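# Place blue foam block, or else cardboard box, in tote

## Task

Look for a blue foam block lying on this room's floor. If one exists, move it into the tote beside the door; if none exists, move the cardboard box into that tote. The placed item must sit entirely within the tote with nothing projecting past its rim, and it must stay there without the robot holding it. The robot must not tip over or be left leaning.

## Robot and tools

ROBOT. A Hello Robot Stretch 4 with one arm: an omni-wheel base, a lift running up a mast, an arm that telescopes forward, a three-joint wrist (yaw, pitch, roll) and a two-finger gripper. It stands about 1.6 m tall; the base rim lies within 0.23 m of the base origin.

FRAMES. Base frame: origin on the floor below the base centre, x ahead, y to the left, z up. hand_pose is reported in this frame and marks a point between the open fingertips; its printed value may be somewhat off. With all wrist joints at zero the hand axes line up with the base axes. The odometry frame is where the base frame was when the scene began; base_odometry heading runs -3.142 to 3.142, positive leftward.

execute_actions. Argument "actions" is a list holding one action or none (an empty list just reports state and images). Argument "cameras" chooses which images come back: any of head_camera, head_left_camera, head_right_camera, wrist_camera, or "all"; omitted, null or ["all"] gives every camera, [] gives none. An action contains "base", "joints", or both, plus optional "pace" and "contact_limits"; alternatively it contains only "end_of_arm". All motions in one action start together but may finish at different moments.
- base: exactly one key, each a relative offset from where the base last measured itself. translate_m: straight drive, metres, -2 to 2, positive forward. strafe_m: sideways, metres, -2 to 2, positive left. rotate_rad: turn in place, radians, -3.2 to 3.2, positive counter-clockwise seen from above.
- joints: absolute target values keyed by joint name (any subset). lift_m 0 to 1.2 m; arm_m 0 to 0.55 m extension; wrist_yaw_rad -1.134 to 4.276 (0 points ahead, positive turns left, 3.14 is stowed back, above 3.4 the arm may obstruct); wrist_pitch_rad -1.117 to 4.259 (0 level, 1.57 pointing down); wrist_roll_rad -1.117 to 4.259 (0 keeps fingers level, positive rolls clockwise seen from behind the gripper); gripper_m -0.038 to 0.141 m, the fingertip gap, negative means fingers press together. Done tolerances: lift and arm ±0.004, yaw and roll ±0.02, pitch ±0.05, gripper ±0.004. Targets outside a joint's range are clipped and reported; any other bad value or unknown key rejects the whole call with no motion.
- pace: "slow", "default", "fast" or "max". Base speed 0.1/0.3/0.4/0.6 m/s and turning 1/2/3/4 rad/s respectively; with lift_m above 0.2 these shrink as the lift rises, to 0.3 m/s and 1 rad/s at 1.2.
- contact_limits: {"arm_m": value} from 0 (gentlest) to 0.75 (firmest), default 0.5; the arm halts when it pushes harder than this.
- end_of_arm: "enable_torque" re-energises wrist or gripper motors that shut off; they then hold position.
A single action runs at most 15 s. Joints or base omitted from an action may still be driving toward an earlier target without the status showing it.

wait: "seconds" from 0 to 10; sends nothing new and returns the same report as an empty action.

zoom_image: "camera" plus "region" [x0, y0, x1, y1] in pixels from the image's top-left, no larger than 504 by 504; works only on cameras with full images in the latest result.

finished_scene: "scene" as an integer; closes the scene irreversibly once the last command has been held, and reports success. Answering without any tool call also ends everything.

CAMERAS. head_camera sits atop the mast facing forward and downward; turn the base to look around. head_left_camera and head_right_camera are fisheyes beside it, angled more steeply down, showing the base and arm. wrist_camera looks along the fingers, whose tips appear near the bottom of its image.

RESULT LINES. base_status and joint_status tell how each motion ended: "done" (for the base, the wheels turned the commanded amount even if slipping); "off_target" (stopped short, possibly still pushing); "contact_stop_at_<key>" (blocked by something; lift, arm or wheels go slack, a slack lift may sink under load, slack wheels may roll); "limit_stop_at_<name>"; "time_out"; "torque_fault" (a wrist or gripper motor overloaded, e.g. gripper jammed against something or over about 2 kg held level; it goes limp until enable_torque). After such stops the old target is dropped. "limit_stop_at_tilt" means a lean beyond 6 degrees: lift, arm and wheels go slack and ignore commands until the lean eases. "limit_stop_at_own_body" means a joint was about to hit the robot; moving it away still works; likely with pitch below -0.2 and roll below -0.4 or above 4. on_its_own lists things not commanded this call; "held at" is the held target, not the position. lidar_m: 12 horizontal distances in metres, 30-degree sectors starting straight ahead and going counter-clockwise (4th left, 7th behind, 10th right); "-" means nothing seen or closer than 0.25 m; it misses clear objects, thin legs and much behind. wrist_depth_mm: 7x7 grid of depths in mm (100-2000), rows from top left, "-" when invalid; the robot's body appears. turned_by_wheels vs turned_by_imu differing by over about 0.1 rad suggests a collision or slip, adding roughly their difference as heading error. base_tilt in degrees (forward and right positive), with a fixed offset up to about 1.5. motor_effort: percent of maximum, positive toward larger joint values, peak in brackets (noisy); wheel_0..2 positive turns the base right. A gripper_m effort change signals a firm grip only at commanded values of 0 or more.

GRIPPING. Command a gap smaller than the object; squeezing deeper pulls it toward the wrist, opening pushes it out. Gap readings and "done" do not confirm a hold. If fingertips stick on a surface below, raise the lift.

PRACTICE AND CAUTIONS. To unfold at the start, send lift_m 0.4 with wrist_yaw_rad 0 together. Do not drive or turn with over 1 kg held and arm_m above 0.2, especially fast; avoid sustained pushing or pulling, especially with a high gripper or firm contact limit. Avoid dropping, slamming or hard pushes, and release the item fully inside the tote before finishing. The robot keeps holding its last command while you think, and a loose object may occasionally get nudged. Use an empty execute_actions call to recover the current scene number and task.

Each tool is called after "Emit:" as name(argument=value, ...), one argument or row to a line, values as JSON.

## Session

Emit:
execute_actions(
  actions=[],
)

Scene clock: 0.00 s.
base_odometry: x=+0.000 y=+0.000 heading=+0.000 (m, m, rad; odometry frame)
turned_by_wheels: +0.000 (rad since the last result)
turned_by_imu: +0.000 (rad since the last result)
base_tilt: forward=+0.0 right=-0.4 (deg)
lidar_m: 0.99 1.52 1.64 1.05 0.83 0.82 0.92 1.11 1.80 1.14 0.90 0.89
base_status: not commanded
joint_positions: lift_m=+0.167 arm_m=-0.001 wrist_yaw_rad=+3.083 wrist_pitch_rad=-0.008 wrist_roll_rad=+0.008 gripper_m=+0.057
joint_status: not commanded
motor_effort: lift_m=+18 arm_m=-1 wrist_yaw_rad=+1 wrist_pitch_rad=-7 wrist_roll_rad=+1 gripper_m=-3 wheel_0=+0 wheel_1=-1 wheel_2=+1 (%)
hand_pose: x=-0.1130 y=+0.1040 z=+0.3473 quat_wxyz=(+0.029, +0.004, +0.004, +1.000) (m; base frame)
wrist_depth_mm: 145 147 1281 1078 931 798 715 / - 145 1255 1060 904 798 715 / - 135 229 1078 904 809 715 / 109 143 244 1060 917 798 707 / 141 1430 1255 1060 917 798 715 / 1499 1499 1229 1060 854 788 707 / 1008 1025 878 946 831 759 707
pictures: head_camera, head_left_camera, head_right_camera, wrist_camera
Images, in order (width x height): head_camera 420x560, head_left_camera 420x672, head_right_camera 420x672, wrist_camera 616x392.

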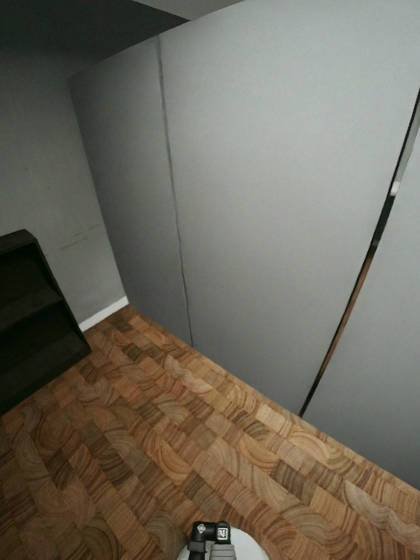

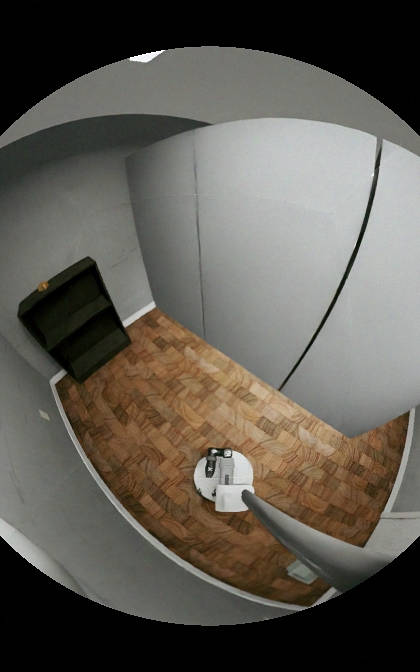

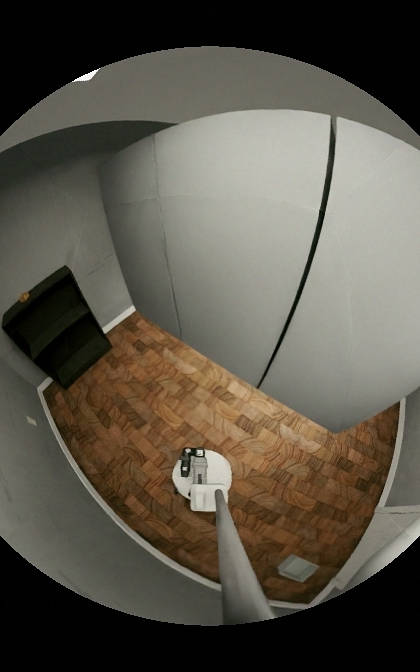

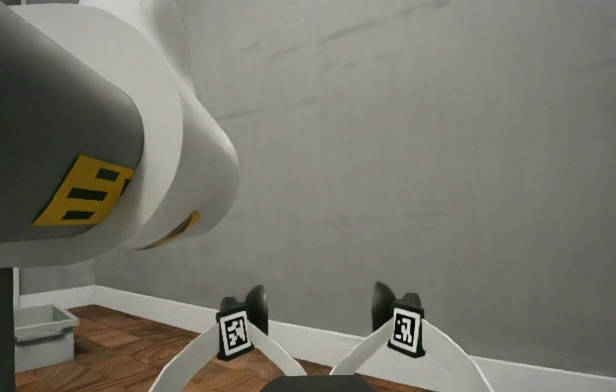

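Emit:
execute_actions(
  actions=[
    {"base":{"rotate_rad":-0.8},"pace":"fast"},
  ],
  cameras=["head_camera","head_right_camera"],
)

Scene clock: 1.47 s.
base_odometry: x=+0.000 y=+0.000 heading=-0.800 (m, m, rad; odometry frame)
turned_by_wheels: -0.800 (rad since the last result)
turned_by_imu: -0.788 (rad since the last result)
base_tilt: forward=+0.1 right=-0.3 (deg)
lidar_m: 0.89 0.91 1.14 1.62 1.35 0.88 0.82 0.85 1.05 1.12 1.82 0.97
base_status: done
joint_positions: lift_m=+0.167 arm_m=-0.001 wrist_yaw_rad=+3.083 wrist_pitch_rad=-0.008 wrist_roll_rad=+0.008 gripper_m=+0.057
joint_status: not commanded
motor_effort: lift_m=+18(18) arm_m=+0(0) wrist_yaw_rad=+0(0) wrist_pitch_rad=-8(7) wrist_roll_rad=+1(1) gripper_m=-4(2) wheel_0=-1(7) wheel_1=-1(10) wheel_2=-1(8) (%)
hand_pose: x=-0.1130 y=+0.1040 z=+0.3473 quat_wxyz=(+0.029, +0.004, +0.004, +1.000) (m; base frame)
wrist_depth_mm: 145 147 946 991 1025 1060 1118 / - 145 946 976 1008 1060 1098 / - 135 229 976 1025 1060 1118 / 109 143 244 991 1008 1060 1078 / 141 866 904 960 1008 1025 1078 / 842 878 904 946 960 1025 1060 / 854 866 878 917 866 946 960
pictures: head_camera, head_right_camera
Images, in order (width x height): head_camera 420x560, head_right_camera 420x672.

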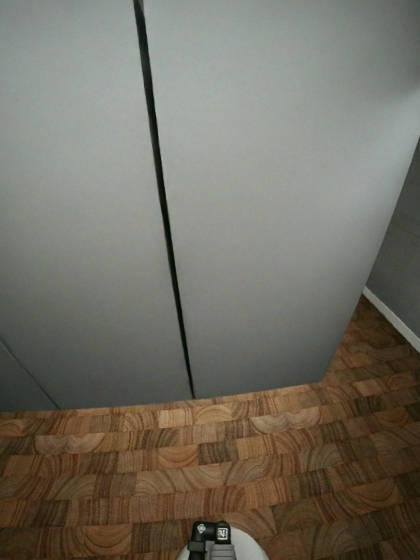

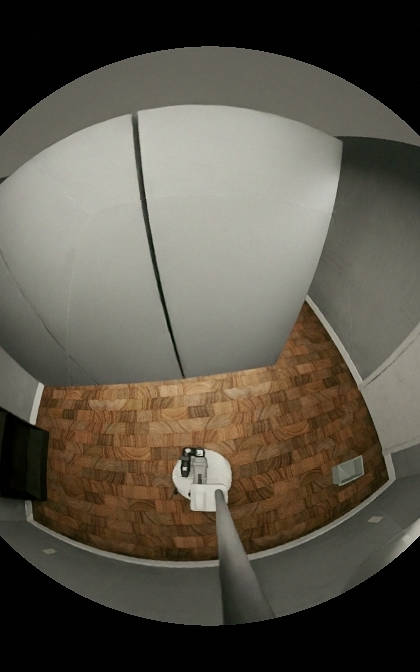

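Emit:
execute_actions(
  actions=[
    {"base":{"rotate_rad":0.14},"pace":"fast"},
  ],
  cameras=[],
)

Emit:
execute_actions(
  actions=[
    {"base":{"translate_m":0.5},"pace":"max"},
  ],
  cameras=[],
)

Emit:
execute_actions(
  actions=[
    {"base":{"strafe_m":-1.0},"pace":"max"},
  ],
  cameras=["head_camera","head_right_camera"],
)

Scene clock: 9.63 s.
base_odometry: x=+0.000 y=+0.000 heading=-0.660 (m, m, rad; odometry frame)
turned_by_wheels: +0.140 (rad since the last result)
turned_by_imu: +0.137 (rad since the last result)
base_tilt: forward=+0.1 right=-0.4 (deg)
lidar_m: 0.88 0.94 1.30 1.63 1.17 0.86 0.83 0.89 1.11 1.12 1.88 0.93
base_status: done
joint_positions: lift_m=+0.167 arm_m=-0.001 wrist_yaw_rad=+3.083 wrist_pitch_rad=-0.008 wrist_roll_rad=+0.008 gripper_m=+0.057
joint_status: not commanded
motor_effort: lift_m=+18(18) arm_m=+0(0) wrist_yaw_rad=-1(1) wrist_pitch_rad=-7(7) wrist_roll_rad=+0(0) gripper_m=-3(4) wheel_0=+0(7) wheel_1=-1(9) wheel_2=-1(7) (%)
hand_pose: x=-0.1130 y=+0.1040 z=+0.3473 quat_wxyz=(+0.029, +0.004, +0.004, +1.000) (m; base frame)
wrist_depth_mm: 145 147 960 976 976 960 960 / - 145 976 960 946 991 976 / - 135 229 960 960 960 960 / 109 143 245 931 946 946 976 / 141 931 931 931 946 931 946 / 904 917 917 917 931 931 946 / 891 904 891 917 866 917 917
pictures: none
No camera images: the call's "cameras" was empty. Leave "cameras" out to get every camera's image.

Scene clock: 11.90 s.
base_odometry: x=+0.395 y=-0.307 heading=-0.660 (m, m, rad; odometry frame)
turned_by_wheels: +0.000 (rad since the last result)
turned_by_imu: -0.002 (rad since the last result)
base_tilt: forward=+0.0 right=-0.6 (deg)
lidar_m: 0.38 0.40 0.58 1.65 1.71 1.38 1.32 1.38 1.39 1.79 0.57 0.41
base_status: done
joint_positions: lift_m=+0.167 arm_m=-0.001 wrist_yaw_rad=+3.083 wrist_pitch_rad=-0.008 wrist_roll_rad=+0.008 gripper_m=+0.057
joint_status: not commanded
motor_effort: lift_m=+18(18) arm_m=+0(0) wrist_yaw_rad=+0(0) wrist_pitch_rad=-7(6) wrist_roll_rad=+0(1) gripper_m=-4(4) wheel_0=-1(14) wheel_1=+0(9) wheel_2=+2(16) (%)
hand_pose: x=-0.1130 y=+0.1040 z=+0.3473 quat_wxyz=(+0.029, +0.004, +0.004, +1.000) (m; base frame)
wrist_depth_mm: 145 147 1430 1430 1464 1499 1464 / - 145 1464 1464 1430 1464 1464 / - 135 228 1464 1430 1430 1464 / 109 143 245 1430 1430 1464 1464 / 140 1397 1430 1430 1397 1430 1464 / 1366 1397 1397 1397 1308 1430 1397 / 1078 1008 891 946 842 931 960
pictures: none
No camera images: the call's "cameras" was empty. Leave "cameras" out to get every camera's image.

Scene clock: 14.97 s.
base_odometry: x=-0.218 y=-1.097 heading=-0.660 (m, m, rad; odometry frame)
turned_by_wheels: +0.000 (rad since the last result)
turned_by_imu: -0.005 (rad since the last result)
base_tilt: forward=+0.0 right=-0.4 (deg)
lidar_m: 0.51 0.41 0.56 1.56 1.88 1.39 0.78 0.87 0.81 0.80 0.87 1.19
base_status: done
joint_positions: lift_m=+0.167 arm_m=-0.001 wrist_yaw_rad=+3.083 wrist_pitch_rad=-0.008 wrist_roll_rad=+0.008 gripper_m=+0.057
joint_status: not commanded
motor_effort: lift_m=+17(18) arm_m=-1(1) wrist_yaw_rad=+0(0) wrist_pitch_rad=-7(7) wrist_roll_rad=+1(1) gripper_m=-4(4) wheel_0=-1(15) wheel_1=+2(17) wheel_2=+0(4) (%)
hand_pose: x=-0.1130 y=+0.1040 z=+0.3473 quat_wxyz=(+0.029, +0.004, +0.004, +1.000) (m; base frame)
wrist_depth_mm: 146 147 1464 1430 1499 1537 1537 / - 145 1464 1499 1430 1499 1499 / - 135 229 1464 1464 1464 1464 / 109 143 244 1464 1430 1464 1499 / 141 1366 1430 1430 1430 1430 1464 / 1366 1397 1042 1430 1281 1397 1430 / 1060 878 854 946 866 946 976
pictures: head_camera, head_right_camera
Images, in order (width x height): head_camera 420x560, head_right_camera 420x672.

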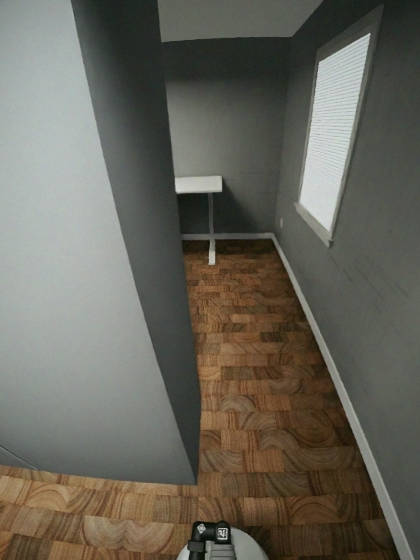

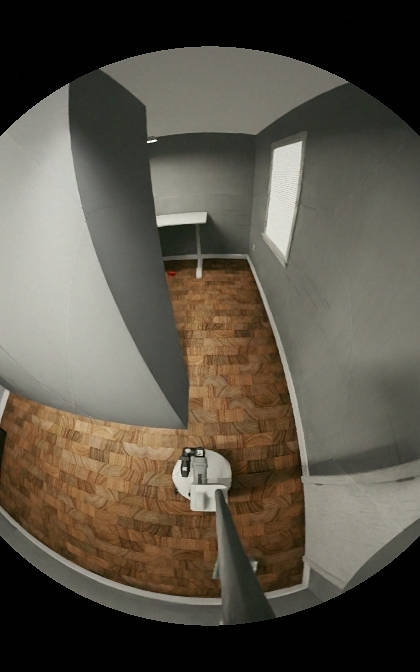

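Emit:
execute_actions(
  actions=[
    {"base":{"strafe_m":-0.35},"pace":"max"},
  ],
  cameras=[],
)

Emit:
execute_actions(
  actions=[
    {"base":{"translate_m":1.3},"pace":"max"},
  ],
  cameras=["head_camera","head_left_camera"],
)

Scene clock: 16.97 s.
base_odometry: x=-0.433 y=-1.373 heading=-0.660 (m, m, rad; odometry frame)
turned_by_wheels: +0.000 (rad since the last result)
turned_by_imu: -0.002 (rad since the last result)
base_tilt: forward=+0.0 right=-0.4 (deg)
lidar_m: 1.79 0.68 0.60 1.54 1.90 0.81 0.82 0.65 0.46 0.46 0.49 0.67
base_status: done
joint_positions: lift_m=+0.167 arm_m=-0.001 wrist_yaw_rad=+3.083 wrist_pitch_rad=-0.008 wrist_roll_rad=+0.008 gripper_m=+0.057
joint_status: not commanded
motor_effort: lift_m=+18(18) arm_m=-1(0) wrist_yaw_rad=+0(1) wrist_pitch_rad=-6(8) wrist_roll_rad=+1(1) gripper_m=-4(3) wheel_0=-2(11) wheel_1=+3(15) wheel_2=+0(0) (%)
hand_pose: x=-0.1130 y=+0.1040 z=+0.3473 quat_wxyz=(+0.029, +0.004, +0.004, +1.000) (m; base frame)
wrist_depth_mm: 145 147 1464 1464 1537 1464 1537 / - 145 1464 1464 1464 1464 1499 / - 135 229 1430 1464 1464 1499 / 109 143 244 1430 1430 1430 1499 / 141 1008 1430 1464 1397 1464 1464 / 809 1255 1397 1397 1025 1430 1397 / 809 1042 878 866 866 946 960
pictures: none
No camera images: the call's "cameras" was empty. Leave "cameras" out to get every camera's image.

Scene clock: 20.60 s.
base_odometry: x=+0.594 y=-2.170 heading=-0.660 (m, m, rad; odometry frame)
turned_by_wheels: +0.000 (rad since the last result)
turned_by_imu: -0.003 (rad since the last result)
base_tilt: forward=+0.0 right=-0.5 (deg)
lidar_m: 1.36 1.38 1.91 1.71 0.65 0.68 1.77 0.69 0.50 0.46 0.50 0.64
base_status: done
joint_positions: lift_m=+0.167 arm_m=-0.001 wrist_yaw_rad=+3.083 wrist_pitch_rad=-0.008 wrist_roll_rad=+0.008 gripper_m=+0.057
joint_status: not commanded
motor_effort: lift_m=+18(18) arm_m=+0(0) wrist_yaw_rad=+0(2) wrist_pitch_rad=-7(8) wrist_roll_rad=+1(1) gripper_m=-2(7) wheel_0=-2(7) wheel_1=+1(9) wheel_2=+1(17) (%)
hand_pose: x=-0.1130 y=+0.1040 z=+0.3473 quat_wxyz=(+0.029, +0.004, +0.004, +1.000) (m; base frame)
wrist_depth_mm: 145 146 - - - 732 1042 / - 145 - - - 750 1025 / - 135 228 - - 750 580 / 109 143 243 - - 768 597 / 141 1060 - - - 759 597 / 854 1281 1464 1708 1308 768 597 / 831 1042 891 946 866 676 597
pictures: head_camera, head_left_camera
Images, in order (width x height): head_camera 420x560, head_left_camera 420x672.

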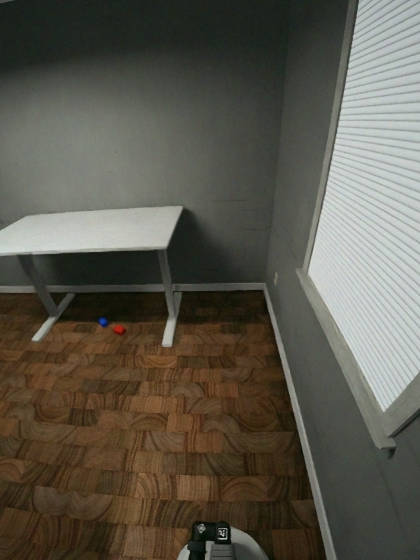

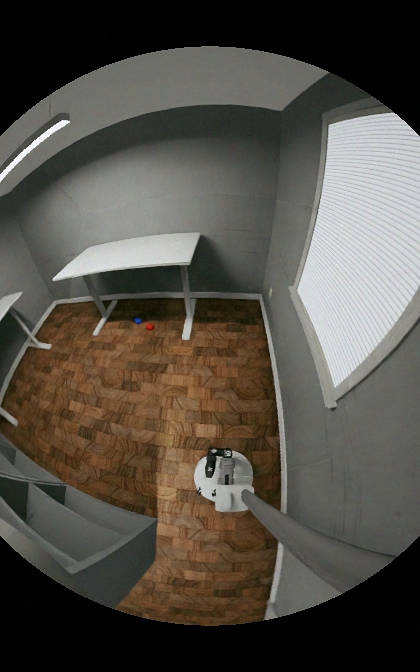

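Emit:
execute_actions(
  actions=[
    {"base":{"translate_m":0.75},"joints":{"lift_m":0.4,"wrist_yaw_rad":0,"gripper_m":0.13},"pace":"max"},
  ],
  cameras=[],
)

Emit:
execute_actions(
  actions=[
    {"base":{"strafe_m":0.9},"joints":{"wrist_pitch_rad":1.0},"pace":"max"},
  ],
  cameras=["head_camera","wrist_camera"],
)

Scene clock: 23.67 s.
base_odometry: x=+1.186 y=-2.630 heading=-0.660 (m, m, rad; odometry frame)
turned_by_wheels: +0.000 (rad since the last result)
turned_by_imu: -0.002 (rad since the last result)
base_tilt: forward=+0.0 right=-0.4 (deg)
lidar_m: 1.18 0.64 0.79 2.48 1.73 1.28 1.88 0.63 0.46 0.44 0.45 0.63
base_status: done
joint_positions: lift_m=+0.400 arm_m=-0.001 wrist_yaw_rad=+0.001 wrist_pitch_rad=-0.008 wrist_roll_rad=+0.008 gripper_m=+0.130
joint_status: all done
motor_effort: lift_m=+19(23) arm_m=+0(1) wrist_yaw_rad=+0(7) wrist_pitch_rad=-7(7) wrist_roll_rad=+1(1) gripper_m=-1(5) wheel_0=+0(8) wheel_1=+1(9) wheel_2=+2(15) (%)
hand_pose: x=+0.4584 y=-0.0873 z=+0.5805 quat_wxyz=(+1.000, +0.004, -0.004, +0.000) (m; base frame)
wrist_depth_mm: 585 1160 1160 1160 1160 866 591 / 691 946 1160 1118 1138 878 597 / 750 1138 1138 1138 1138 891 603 / 732 1138 1138 1138 1118 891 609 / 715 1138 1138 1138 1118 904 615 / 723 1138 1118 1118 1078 215 609 / 707 1118 1098 154 1098 778 615
pictures: none
No camera images: the call's "cameras" was empty. Leave "cameras" out to get every camera's image.

Scene clock: 26.67 s.
base_odometry: x=+1.738 y=-1.919 heading=-0.660 (m, m, rad; odometry frame)
turned_by_wheels: +0.000 (rad since the last result)
turned_by_imu: +0.002 (rad since the last result)
base_tilt: forward=+0.2 right=-0.4 (deg)
lidar_m: 0.56 0.60 0.83 1.59 1.66 1.25 1.18 1.26 1.41 1.35 0.82 0.59
base_status: done
joint_positions: lift_m=+0.400 arm_m=-0.001 wrist_yaw_rad=+0.000 wrist_pitch_rad=+1.001 wrist_roll_rad=+0.008 gripper_m=+0.130
joint_status: all done
motor_effort: lift_m=+18(19) arm_m=+0(1) wrist_yaw_rad=+0(2) wrist_pitch_rad=-3(3) wrist_roll_rad=+2(0) gripper_m=-1(3) wheel_0=+1(11) wheel_1=-3(14) wheel_2=+0(1) (%)
hand_pose: x=+0.3255 y=-0.0874 z=+0.3353 quat_wxyz=(+0.877, +0.004, +0.480, -0.002) (m; base frame)
wrist_depth_mm: 1025 1008 991 976 946 866 917 / 891 866 854 842 831 798 809 / 788 768 750 732 741 723 732 / 699 691 683 676 668 647 640 / 634 627 615 609 597 597 585 / 569 574 554 559 549 216 535 / 535 521 512 153 500 500 500
pictures: head_camera, wrist_camera
Images, in order (width x height): head_camera 420x560, wrist_camera 616x392.

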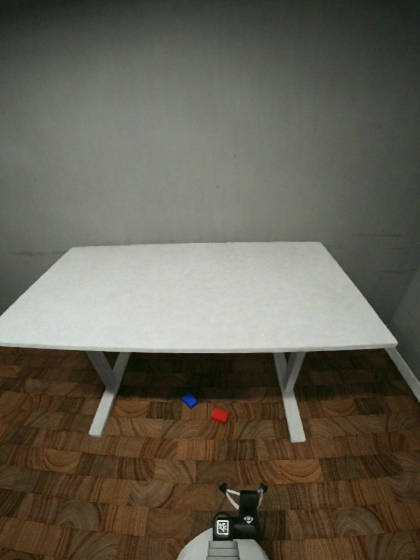

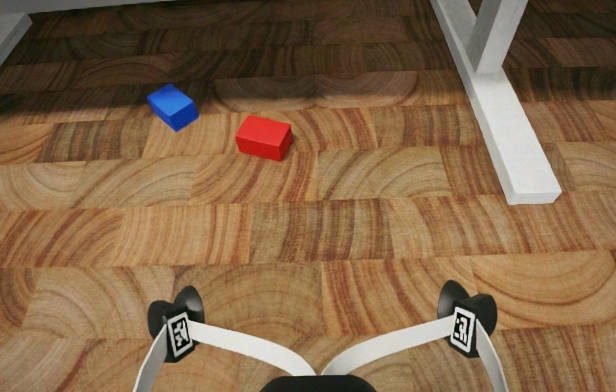

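Emit:
execute_actions(
  actions=[
    {"base":{"strafe_m":0.29},"joints":{"wrist_pitch_rad":1.57,"lift_m":0.3,"arm_m":0.3},"pace":"fast"},
  ],
  cameras=[],
)

Emit:
execute_actions(
  actions=[
    {"base":{"translate_m":0.17},"joints":{"arm_m":0.45},"pace":"fast"},
  ],
  cameras=["head_left_camera","wrist_camera"],
)

Scene clock: 28.87 s.
base_odometry: x=+1.916 y=-1.690 heading=-0.660 (m, m, rad; odometry frame)
turned_by_wheels: +0.000 (rad since the last result)
turned_by_imu: +0.000 (rad since the last result)
base_tilt: forward=+0.1 right=-0.4 (deg)
lidar_m: 0.56 0.60 0.84 1.30 1.35 1.24 1.19 1.23 1.74 1.64 0.83 0.59
base_status: done
joint_positions: lift_m=+0.300 arm_m=+0.299 wrist_yaw_rad=+0.000 wrist_pitch_rad=+1.570 wrist_roll_rad=+0.008 gripper_m=+0.130
joint_status: all done
motor_effort: lift_m=+15(16) arm_m=+6(7) wrist_yaw_rad=-1(0) wrist_pitch_rad=+0(4) wrist_roll_rad=+0(1) gripper_m=-2(1) wheel_0=+2(10) wheel_1=+0(16) wheel_2=+0(2) (%)
hand_pose: x=+0.4701 y=-0.0874 z=+0.1899 quat_wxyz=(+0.707, +0.003, +0.707, -0.003) (m; base frame)
wrist_depth_mm: 430 424 424 421 418 413 410 / 430 427 424 418 413 410 407 / 427 424 418 413 413 407 407 / 421 418 418 415 413 407 402 / 424 418 415 410 407 404 402 / 421 415 413 407 404 215 397 / 421 415 410 154 404 397 397
pictures: none
No camera images: the call's "cameras" was empty. Leave "cameras" out to get every camera's image.

Scene clock: 30.47 s.
base_odometry: x=+2.050 y=-1.794 heading=-0.660 (m, m, rad; odometry frame)
turned_by_wheels: +0.000 (rad since the last result)
turned_by_imu: -0.001 (rad since the last result)
base_tilt: forward=+0.0 right=-0.3 (deg)
lidar_m: 0.40 0.42 0.58 1.30 1.38 1.41 1.36 1.41 1.72 1.64 0.57 0.43
base_status: done
joint_positions: lift_m=+0.300 arm_m=+0.449 wrist_yaw_rad=+0.000 wrist_pitch_rad=+1.570 wrist_roll_rad=+0.008 gripper_m=+0.130
joint_status: all done
motor_effort: lift_m=+15(15) arm_m=+6(5) wrist_yaw_rad=+1(1) wrist_pitch_rad=+1(2) wrist_roll_rad=+0(1) gripper_m=-1(2) wheel_0=+0(9) wheel_1=+2(9) wheel_2=+1(14) (%)
hand_pose: x=+0.6202 y=-0.0874 z=+0.1899 quat_wxyz=(+0.707, +0.003, +0.707, -0.003) (m; base frame)
wrist_depth_mm: 433 430 427 424 415 413 407 / 427 427 421 421 413 413 407 / 427 424 418 413 410 410 404 / 424 418 418 370 410 404 404 / 421 415 413 413 404 404 399 / 421 415 410 410 407 216 355 / 418 410 407 153 402 402 397
pictures: head_left_camera, wrist_camera
Images, in order (width x height): head_left_camera 420x672, wrist_camera 616x392.

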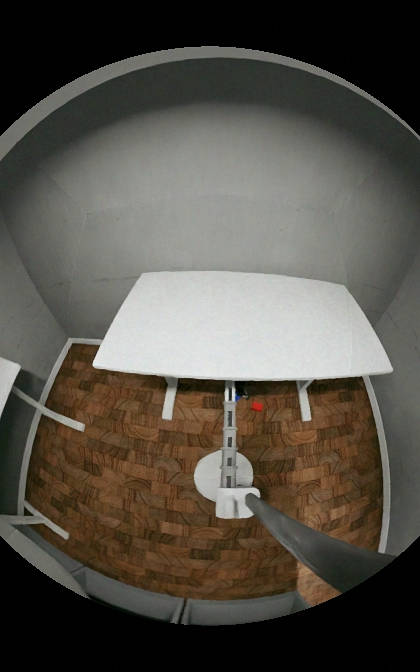

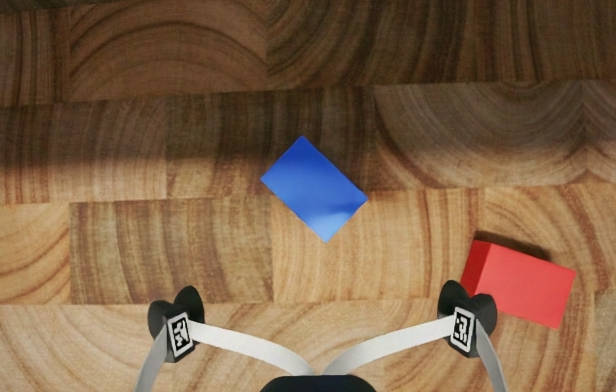

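Emit:
execute_actions(
  actions=[
    {"joints":{"arm_m":0.51,"wrist_roll_rad":-0.79,"lift_m":0.2}},
  ],
  cameras=["wrist_camera"],
)

Scene clock: 32.17 s.
base_odometry: x=+2.050 y=-1.794 heading=-0.660 (m, m, rad; odometry frame)
turned_by_wheels: +0.000 (rad since the last result)
turned_by_imu: +0.000 (rad since the last result)
base_tilt: forward=+0.2 right=-0.3 (deg)
lidar_m: 0.39 0.43 0.59 1.30 1.37 1.40 1.34 1.43 1.69 1.64 0.58 0.41
base_status: not commanded
joint_positions: lift_m=+0.200 arm_m=+0.509 wrist_yaw_rad=+0.000 wrist_pitch_rad=+1.570 wrist_roll_rad=-0.789 gripper_m=+0.130
joint_status: all done
motor_effort: lift_m=+15(14) arm_m=+6(8) wrist_yaw_rad=+0(0) wrist_pitch_rad=+0(1) wrist_roll_rad=-1(6) gripper_m=+1(1) wheel_0=+0(0) wheel_1=+2(2) wheel_2=+1(1) (%)
hand_pose: x=+0.6800 y=-0.0874 z=+0.0900 quat_wxyz=(+0.653, -0.272, +0.652, +0.272) (m; base frame)
wrist_depth_mm: 330 327 322 322 319 312 312 / 330 324 324 319 315 312 307 / 329 324 319 315 314 309 307 / 325 322 319 315 310 307 304 / 322 317 317 267 309 304 303 / 320 319 312 267 306 216 300 / 320 315 312 154 303 300 298
pictures: wrist_camera
Images, in order (width x height): wrist_camera 616x392.

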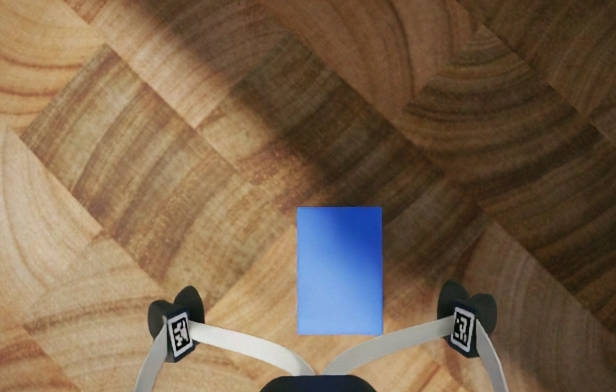

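Emit:
execute_actions(
  actions=[
    {"joints":{"arm_m":0.528,"lift_m":0.15}},
  ],
  cameras=["wrist_camera"],
)

Emit:
execute_actions(
  actions=[
    {"joints":{"gripper_m":0.02}},
  ],
  cameras=["wrist_camera"],
)

Scene clock: 33.57 s.
base_odometry: x=+2.050 y=-1.794 heading=-0.660 (m, m, rad; odometry frame)
turned_by_wheels: +0.000 (rad since the last result)
turned_by_imu: +0.000 (rad since the last result)
base_tilt: forward=+0.2 right=-0.4 (deg)
lidar_m: 0.40 0.43 0.59 1.28 1.36 1.43 1.36 1.44 1.71 1.64 0.58 0.42
base_status: not commanded
joint_positions: lift_m=+0.150 arm_m=+0.527 wrist_yaw_rad=+0.000 wrist_pitch_rad=+1.570 wrist_roll_rad=-0.790 gripper_m=+0.130
joint_status: all done
motor_effort: lift_m=+15(13) arm_m=+6(7) wrist_yaw_rad=+0(1) wrist_pitch_rad=-1(1) wrist_roll_rad=-1(0) gripper_m=-2(3) wheel_0=+0(0) wheel_1=+2(2) wheel_2=+1(1) (%)
hand_pose: x=+0.6980 y=-0.0874 z=+0.0400 quat_wxyz=(+0.653, -0.272, +0.652, +0.272) (m; base frame)
wrist_depth_mm: 279 276 272 270 266 263 263 / 278 274 271 270 264 262 259 / 274 272 270 265 264 260 258 / 274 271 267 265 262 258 256 / 271 268 265 219 258 256 256 / 270 267 264 217 257 215 252 / 267 264 262 154 255 253 252
pictures: wrist_camera
Images, in order (width x height): wrist_camera 616x392.

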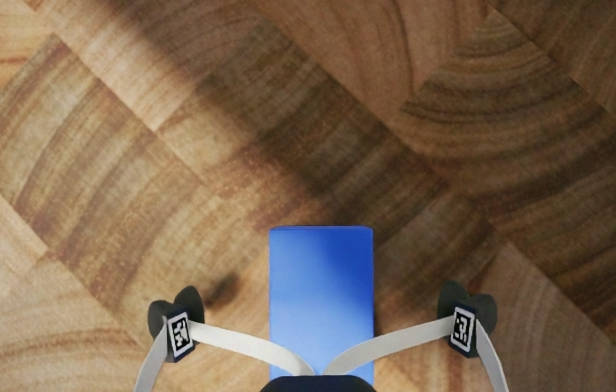

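Scene clock: 35.57 s.
base_odometry: x=+2.050 y=-1.794 heading=-0.660 (m, m, rad; odometry frame)
turned_by_wheels: +0.000 (rad since the last result)
turned_by_imu: -0.001 (rad since the last result)
base_tilt: forward=+0.1 right=-0.5 (deg)
lidar_m: 0.40 0.42 0.59 1.29 1.38 1.41 1.36 1.43 1.71 1.65 0.56 0.43
base_status: not commanded
joint_positions: lift_m=+0.150 arm_m=+0.527 wrist_yaw_rad=+0.000 wrist_pitch_rad=+1.570 wrist_roll_rad=-0.790 gripper_m=+0.020
joint_status: all done
motor_effort: lift_m=+15(14) arm_m=+6(6) wrist_yaw_rad=+0(1) wrist_pitch_rad=+0(0) wrist_roll_rad=-1(0) gripper_m=-21(23) wheel_0=+0(0) wheel_1=+2(2) wheel_2=+1(1) (%)
hand_pose: x=+0.6980 y=-0.0874 z=+0.0400 quat_wxyz=(+0.653, -0.272, +0.652, +0.272) (m; base frame)
wrist_depth_mm: 278 276 272 268 266 264 260 / 279 274 272 268 265 262 259 / 276 273 270 266 263 260 258 / 274 271 267 265 262 258 257 / 272 270 266 208 259 258 254 / 271 266 264 207 205 254 254 / 267 266 260 205 204 252 252
pictures: wrist_camera
Images, in order (width x height): wrist_camera 616x392.

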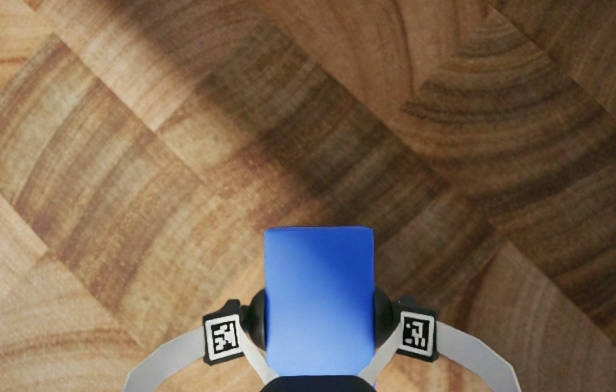

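Emit:
execute_actions(
  actions=[
    {"joints":{"lift_m":0.25}},
  ],
  cameras=[],
)

Emit:
execute_actions(
  actions=[
    {"joints":{"arm_m":0.15,"lift_m":0.35},"base":{"translate_m":-0.4},"pace":"fast"},
  ],
  cameras=[],
)

Emit:
execute_actions(
  actions=[
    {"base":{"strafe_m":-1.19},"pace":"fast"},
  ],
  cameras=["wrist_camera","head_left_camera"],
)

Scene clock: 37.53 s.
base_odometry: x=+2.050 y=-1.794 heading=-0.660 (m, m, rad; odometry frame)
turned_by_wheels: +0.000 (rad since the last result)
turned_by_imu: -0.001 (rad since the last result)
base_tilt: forward=+0.1 right=-0.4 (deg)
lidar_m: 0.39 0.43 0.57 1.30 1.37 1.42 1.35 1.43 1.72 1.64 0.58 0.43
base_status: not commanded
joint_positions: lift_m=+0.250 arm_m=+0.527 wrist_yaw_rad=+0.000 wrist_pitch_rad=+1.570 wrist_roll_rad=-0.790 gripper_m=+0.020
joint_status: all done
motor_effort: lift_m=+21(22) arm_m=+6(6) wrist_yaw_rad=+0(2) wrist_pitch_rad=+0(0) wrist_roll_rad=-1(0) gripper_m=-20(22) wheel_0=+0(0) wheel_1=+2(2) wheel_2=+1(1) (%)
hand_pose: x=+0.6980 y=-0.0874 z=+0.1395 quat_wxyz=(+0.653, -0.272, +0.652, +0.272) (m; base frame)
wrist_depth_mm: 384 382 375 368 368 362 357 / 384 377 375 368 364 359 355 / 379 375 370 364 362 357 355 / 377 370 368 364 357 355 351 / 375 368 364 208 355 353 351 / 370 370 362 206 205 351 347 / 366 364 357 205 204 345 345
pictures: none
No camera images: the call's "cameras" was empty. Leave "cameras" out to get every camera's image.

Scene clock: 39.80 s.
base_odometry: x=+1.734 y=-1.549 heading=-0.660 (m, m, rad; odometry frame)
turned_by_wheels: +0.000 (rad since the last result)
turned_by_imu: +0.000 (rad since the last result)
base_tilt: forward=+0.0 right=-0.5 (deg)
lidar_m: 0.80 0.85 1.34 1.30 1.37 1.00 0.95 1.00 1.74 1.64 1.15 0.83
base_status: done
joint_positions: lift_m=+0.350 arm_m=+0.151 wrist_yaw_rad=+0.000 wrist_pitch_rad=+1.570 wrist_roll_rad=-0.790 gripper_m=+0.020
joint_status: all done
motor_effort: lift_m=+20(22) arm_m=-6(6) wrist_yaw_rad=+0(0) wrist_pitch_rad=-2(1) wrist_roll_rad=+0(1) gripper_m=-20(20) wheel_0=+1(7) wheel_1=+0(9) wheel_2=-3(14) (%)
hand_pose: x=+0.3221 y=-0.0874 z=+0.2395 quat_wxyz=(+0.653, -0.272, +0.653, +0.272) (m; base frame)
wrist_depth_mm: 492 480 477 473 466 462 455 / 484 484 477 469 469 459 455 / 484 477 473 469 459 462 452 / 480 477 469 462 459 452 449 / 342 439 466 208 455 452 449 / 263 293 338 207 206 449 442 / 255 254 276 204 204 442 442
pictures: none
No camera images: the call's "cameras" was empty. Leave "cameras" out to get every camera's image.

Scene clock: 43.93 s.
base_odometry: x=+1.004 y=-2.489 heading=-0.660 (m, m, rad; odometry frame)
turned_by_wheels: +0.000 (rad since the last result)
turned_by_imu: -0.006 (rad since the last result)
base_tilt: forward=+0.0 right=-0.5 (deg)
lidar_m: 1.18 0.86 1.14 2.48 1.37 1.09 1.87 0.70 0.46 0.43 0.46 0.62
base_status: done
joint_positions: lift_m=+0.350 arm_m=+0.151 wrist_yaw_rad=+0.000 wrist_pitch_rad=+1.570 wrist_roll_rad=-0.790 gripper_m=+0.020
joint_status: not commanded
motor_effort: lift_m=+20(20) arm_m=-6(6) wrist_yaw_rad=+2(1) wrist_pitch_rad=-1(1) wrist_roll_rad=+0(0) gripper_m=-20(22) wheel_0=-2(15) wheel_1=+1(12) wheel_2=+0(2) (%)
hand_pose: x=+0.3221 y=-0.0874 z=+0.2395 quat_wxyz=(+0.653, -0.272, +0.653, +0.272) (m; base frame)
wrist_depth_mm: 488 484 477 473 466 462 455 / 488 484 477 469 462 459 455 / 484 477 469 469 455 459 452 / 477 473 466 466 459 452 449 / 338 433 469 208 452 449 449 / 264 291 338 206 205 449 442 / 256 255 278 205 204 445 442
pictures: head_left_camera, wrist_camera
Images, in order (width x height): head_left_camera 420x672, wrist_camera 616x392.

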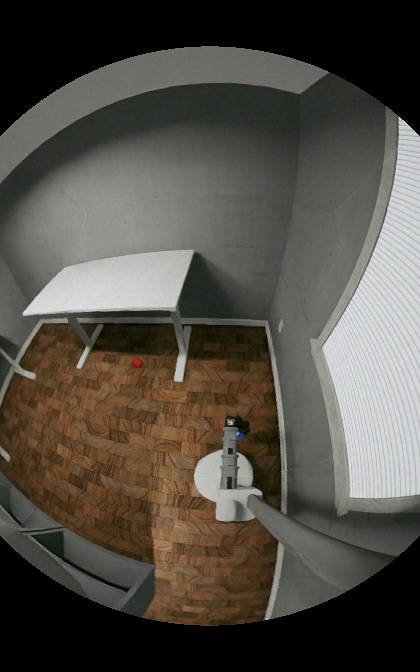

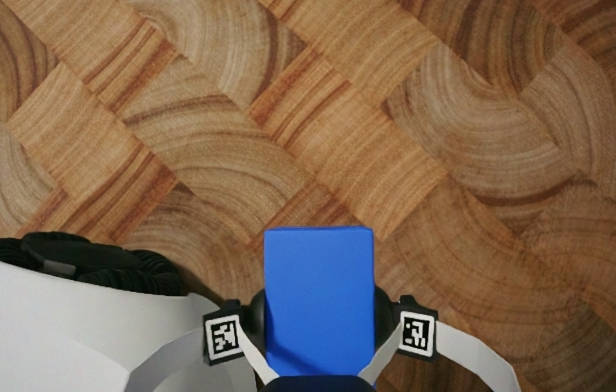

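Turn left through open space (compensating ~1.6% under-rotation).

Emit:
execute_actions(
  actions=[
    {"base":{"rotate_rad":3.19},"joints":{"wrist_roll_rad":0,"lift_m":0.42}},
  ],
  cameras=["head_camera"],
)

Emit:
execute_actions(
  actions=[
    {"base":{"translate_m":1.9},"pace":"fast"},
  ],
  cameras=["head_camera","wrist_camera"],
)

Scene clock: 47.00 s.
base_odometry: x=+1.004 y=-2.489 heading=+2.530 (m, m, rad; odometry frame)
turned_by_wheels: +3.190 (rad since the last result)
turned_by_imu: +3.139 (rad since the last result)
base_tilt: forward=+0.1 right=-0.3 (deg)
lidar_m: 1.64 0.68 0.46 0.43 0.48 0.70 1.04 0.84 1.22 2.51 1.33 1.08
base_status: done
joint_positions: lift_m=+0.420 arm_m=+0.151 wrist_yaw_rad=+0.000 wrist_pitch_rad=+1.570 wrist_roll_rad=-0.001 gripper_m=+0.020
joint_status: all done
motor_effort: lift_m=+20(23) arm_m=-6(6) wrist_yaw_rad=+2(0) wrist_pitch_rad=+2(2) wrist_roll_rad=+1(6) gripper_m=-21(22) wheel_0=-1(6) wheel_1=-3(8) wheel_2=-2(12) (%)
hand_pose: x=+0.3222 y=-0.0874 z=+0.3095 quat_wxyz=(+0.707, +0.000, +0.707, +0.000) (m; base frame)
wrist_depth_mm: 554 549 549 544 535 535 530 / 554 544 544 539 535 530 525 / 549 544 539 539 535 525 521 / 549 539 535 530 530 525 521 / 549 539 530 208 521 521 517 / 539 535 535 207 205 512 517 / 535 530 366 204 204 512 508
pictures: head_camera
Images, in order (width x height): head_camera 420x560.

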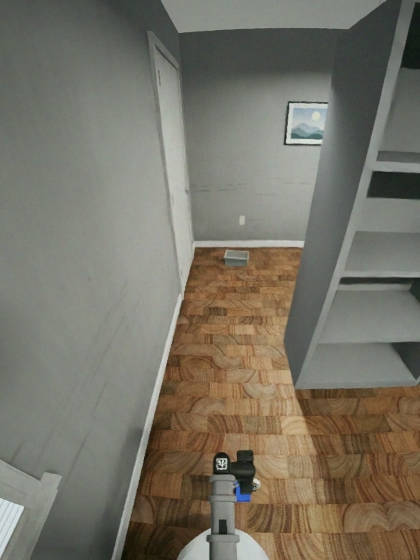

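Scene clock: 53.03 s.
base_odometry: x=-0.551 y=-1.397 heading=+2.530 (m, m, rad; odometry frame)
turned_by_wheels: +0.000 (rad since the last result)
turned_by_imu: -0.004 (rad since the last result)
base_tilt: forward=-0.1 right=-0.4 (deg)
lidar_m: 0.72 0.52 0.39 0.37 0.43 0.58 1.83 0.76 0.71 2.18 1.71 0.73
base_status: done
joint_positions: lift_m=+0.420 arm_m=+0.151 wrist_yaw_rad=+0.000 wrist_pitch_rad=+1.570 wrist_roll_rad=-0.001 gripper_m=+0.020
joint_status: not commanded
motor_effort: lift_m=+20(20) arm_m=-6(6) wrist_yaw_rad=+2(1) wrist_pitch_rad=+0(1) wrist_roll_rad=+1(2) gripper_m=-21(22) wheel_0=-1(9) wheel_1=+3(9) wheel_2=+2(14) (%)
hand_pose: x=+0.3222 y=-0.0874 z=+0.3095 quat_wxyz=(+0.707, +0.000, +0.707, +0.000) (m; base frame)
wrist_depth_mm: 554 549 544 544 539 530 530 / 554 549 544 539 539 525 530 / 549 544 539 535 530 525 525 / 549 539 535 535 530 525 521 / 549 539 530 208 521 517 517 / 544 535 525 207 206 517 517 / 539 535 366 205 203 512 512
pictures: head_camera, wrist_camera
Images, in order (width x height): head_camera 420x560, wrist_camera 616x392.

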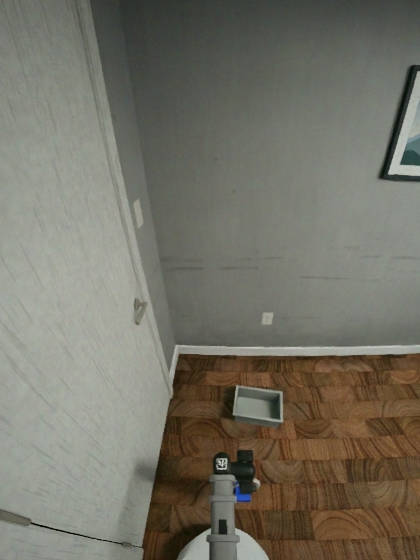

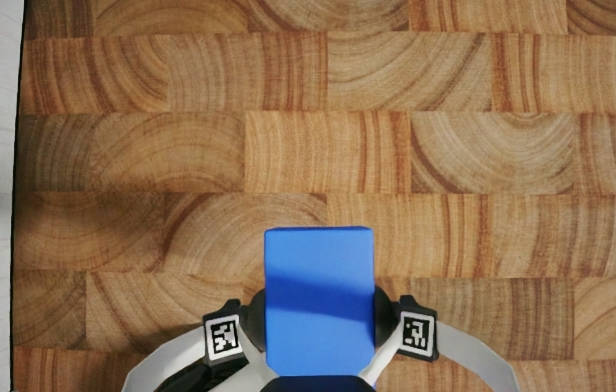

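Emit:
execute_actions(
  actions=[
    {"base":{"strafe_m":-0.15},"joints":{"arm_m":0.5},"pace":"fast"},
  ],
  cameras=["wrist_camera"],
)

Scene clock: 54.97 s.
base_odometry: x=-0.465 y=-1.275 heading=+2.530 (m, m, rad; odometry frame)
turned_by_wheels: +0.000 (rad since the last result)
turned_by_imu: -0.001 (rad since the last result)
base_tilt: forward=+0.1 right=-0.5 (deg)
lidar_m: 0.72 0.73 0.53 0.52 0.56 0.83 2.59 0.62 0.71 2.18 1.73 0.72
base_status: done
joint_positions: lift_m=+0.420 arm_m=+0.499 wrist_yaw_rad=+0.000 wrist_pitch_rad=+1.570 wrist_roll_rad=+0.000 gripper_m=+0.020
joint_status: all done
motor_effort: lift_m=+20(20) arm_m=+6(8) wrist_yaw_rad=+1(1) wrist_pitch_rad=+1(0) wrist_roll_rad=+3(2) gripper_m=-21(21) wheel_0=-2(7) wheel_1=+1(13) wheel_2=+0(1) (%)
hand_pose: x=+0.6701 y=-0.0874 z=+0.3095 quat_wxyz=(+0.707, +0.000, +0.707, +0.000) (m; base frame)
wrist_depth_mm: 554 544 544 544 530 535 525 / 559 549 480 480 462 530 525 / 549 544 530 535 525 525 525 / 554 544 500 530 525 521 517 / 544 544 530 208 433 517 512 / 535 539 530 206 204 517 508 / 535 530 525 206 204 508 508
pictures: wrist_camera
Images, in order (width x height): wrist_camera 616x392.

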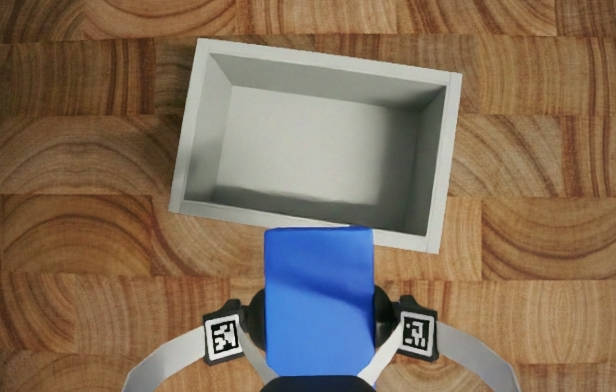

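Emit:
execute_actions(
  actions=[
    {"base":{"translate_m":0.122},"joints":{"wrist_roll_rad":0.13,"lift_m":0.32}},
  ],
  cameras=["wrist_camera","head_camera"],
)

Scene clock: 56.87 s.
base_odometry: x=-0.565 y=-1.205 heading=+2.530 (m, m, rad; odometry frame)
turned_by_wheels: +0.000 (rad since the last result)
turned_by_imu: -0.001 (rad since the last result)
base_tilt: forward=+0.1 right=-0.4 (deg)
lidar_m: 1.13 0.72 0.54 0.50 0.56 0.82 2.56 0.73 0.89 2.75 1.53 0.61
base_status: done
joint_positions: lift_m=+0.320 arm_m=+0.499 wrist_yaw_rad=+0.000 wrist_pitch_rad=+1.570 wrist_roll_rad=+0.129 gripper_m=+0.020
joint_status: all done
motor_effort: lift_m=+15(19) arm_m=+6(6) wrist_yaw_rad=+0(0) wrist_pitch_rad=+1(0) wrist_roll_rad=+2(3) gripper_m=-20(22) wheel_0=+1(7) wheel_1=+3(8) wheel_2=-2(10) (%)
hand_pose: x=+0.6701 y=-0.0874 z=+0.2100 quat_wxyz=(+0.706, +0.046, +0.705, -0.046) (m; base frame)
wrist_depth_mm: 452 449 442 439 436 433 427 / 445 445 439 439 433 430 427 / 449 442 439 433 433 427 427 / 442 439 430 430 424 357 424 / 439 439 436 208 421 353 421 / 439 436 379 206 205 349 415 / 436 436 310 204 204 303 418
pictures: head_camera, wrist_camera
Images, in order (width x height): head_camera 420x560, wrist_camera 616x392.

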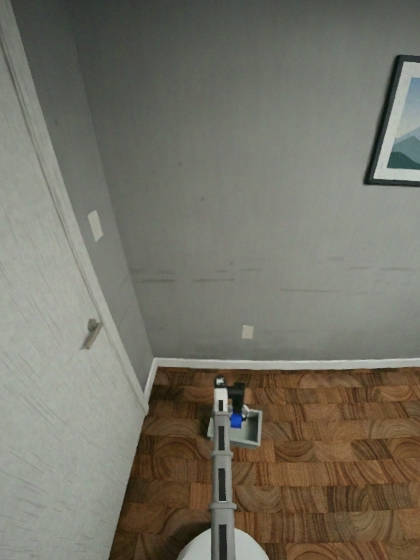

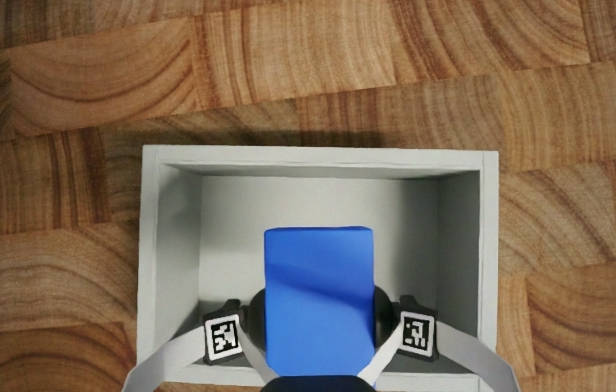

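Emit:
execute_actions(
  actions=[
    {"joints":{"lift_m":0.154}},
  ],
  cameras=["wrist_camera"],
)

Emit:
execute_actions(
  actions=[
    {"joints":{"gripper_m":0.09}},
  ],
  cameras=["wrist_camera"],
)

Emit:
execute_actions(
  actions=[
    {"joints":{"lift_m":0.33},"pace":"fast"},
  ],
  cameras=["wrist_camera"],
)

Scene clock: 58.90 s.
base_odometry: x=-0.565 y=-1.205 heading=+2.530 (m, m, rad; odometry frame)
turned_by_wheels: +0.000 (rad since the last result)
turned_by_imu: -0.001 (rad since the last result)
base_tilt: forward=+0.1 right=-0.3 (deg)
lidar_m: 1.14 0.71 0.53 0.51 0.57 0.82 2.57 0.72 0.89 2.73 1.54 0.58
base_status: not commanded
joint_positions: lift_m=+0.154 arm_m=+0.499 wrist_yaw_rad=+0.000 wrist_pitch_rad=+1.570 wrist_roll_rad=+0.129 gripper_m=+0.020
joint_status: all done
motor_effort: lift_m=+15(14) arm_m=+6(6) wrist_yaw_rad=-2(0) wrist_pitch_rad=+0(0) wrist_roll_rad=+2(2) gripper_m=-21(18) wheel_0=+1(1) wheel_1=+3(3) wheel_2=-2(2) (%)
hand_pose: x=+0.6701 y=-0.0874 z=+0.0440 quat_wxyz=(+0.706, +0.046, +0.705, -0.046) (m; base frame)
wrist_depth_mm: 279 277 274 272 271 267 266 / 154 153 152 151 150 148 265 / 179 208 204 198 193 185 179 / 189 268 268 265 264 262 214 / 189 267 266 208 262 259 213 / 189 266 263 206 205 257 211 / 188 242 262 205 205 235 208
pictures: wrist_camera
Images, in order (width x height): wrist_camera 616x392.

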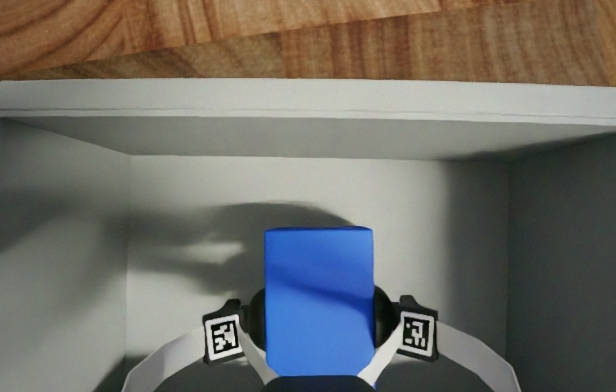

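Scene clock: 60.40 s.
base_odometry: x=-0.565 y=-1.205 heading=+2.530 (m, m, rad; odometry frame)
turned_by_wheels: +0.000 (rad since the last result)
turned_by_imu: +0.000 (rad since the last result)
base_tilt: forward=+0.1 right=-0.5 (deg)
lidar_m: 1.13 0.73 0.55 0.52 0.57 0.81 2.56 0.71 0.89 2.74 1.53 0.60
base_status: not commanded
joint_positions: lift_m=+0.154 arm_m=+0.499 wrist_yaw_rad=+0.000 wrist_pitch_rad=+1.570 wrist_roll_rad=+0.129 gripper_m=+0.090
joint_status: all done
motor_effort: lift_m=+15(15) arm_m=+6(6) wrist_yaw_rad=-1(1) wrist_pitch_rad=+0(2) wrist_roll_rad=+2(3) gripper_m=-2(21) wheel_0=+1(1) wheel_1=+3(3) wheel_2=-2(2) (%)
hand_pose: x=+0.6701 y=-0.0874 z=+0.0440 quat_wxyz=(+0.706, +0.046, +0.705, -0.046) (m; base frame)
wrist_depth_mm: 279 277 277 274 271 268 266 / 154 153 151 150 150 148 264 / 179 208 203 198 191 184 180 / 188 268 268 265 263 260 214 / 189 266 265 219 262 258 213 / 189 266 264 218 216 257 211 / 188 258 263 216 256 250 207
pictures: wrist_camera
Images, in order (width x height): wrist_camera 616x392.

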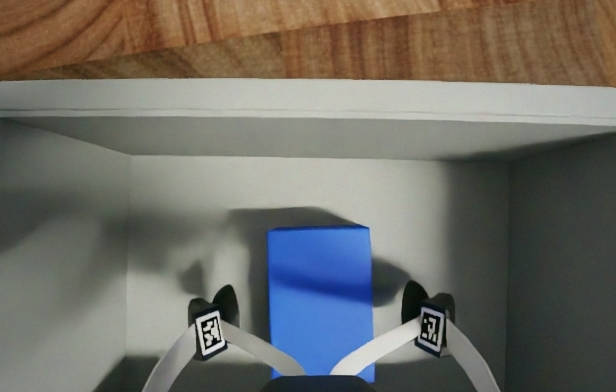

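Scene clock: 61.87 s.
base_odometry: x=-0.565 y=-1.205 heading=+2.530 (m, m, rad; odometry frame)
turned_by_wheels: +0.000 (rad since the last result)
turned_by_imu: +0.000 (rad since the last result)
base_tilt: forward=+0.1 right=-0.5 (deg)
lidar_m: 1.13 0.70 0.53 0.52 0.57 0.82 2.57 0.71 0.89 2.75 1.54 0.60
base_status: not commanded
joint_positions: lift_m=+0.330 arm_m=+0.499 wrist_yaw_rad=+0.000 wrist_pitch_rad=+1.570 wrist_roll_rad=+0.129 gripper_m=+0.090
joint_status: all done
motor_effort: lift_m=+20(22) arm_m=+6(6) wrist_yaw_rad=+0(1) wrist_pitch_rad=+1(0) wrist_roll_rad=+2(2) gripper_m=-4(2) wheel_0=+1(1) wheel_1=+3(3) wheel_2=-2(2) (%)
hand_pose: x=+0.6701 y=-0.0874 z=+0.2195 quat_wxyz=(+0.706, +0.046, +0.705, -0.046) (m; base frame)
wrist_depth_mm: 462 455 455 449 449 445 439 / 455 455 452 445 445 439 436 / 455 452 445 442 442 436 433 / 452 449 442 439 436 394 430 / 452 445 442 394 436 389 427 / 452 442 377 413 427 351 427 / 449 445 319 319 315 315 424
pictures: wrist_camera
Images, in order (width x height): wrist_camera 616x392.

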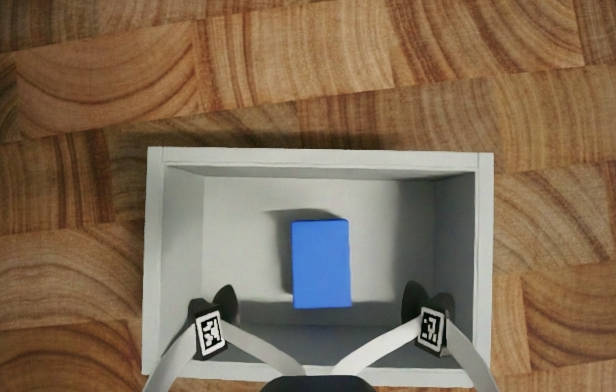

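Emit:
finished_scene(
  scene=2,
)

The scene is finished: the task was done.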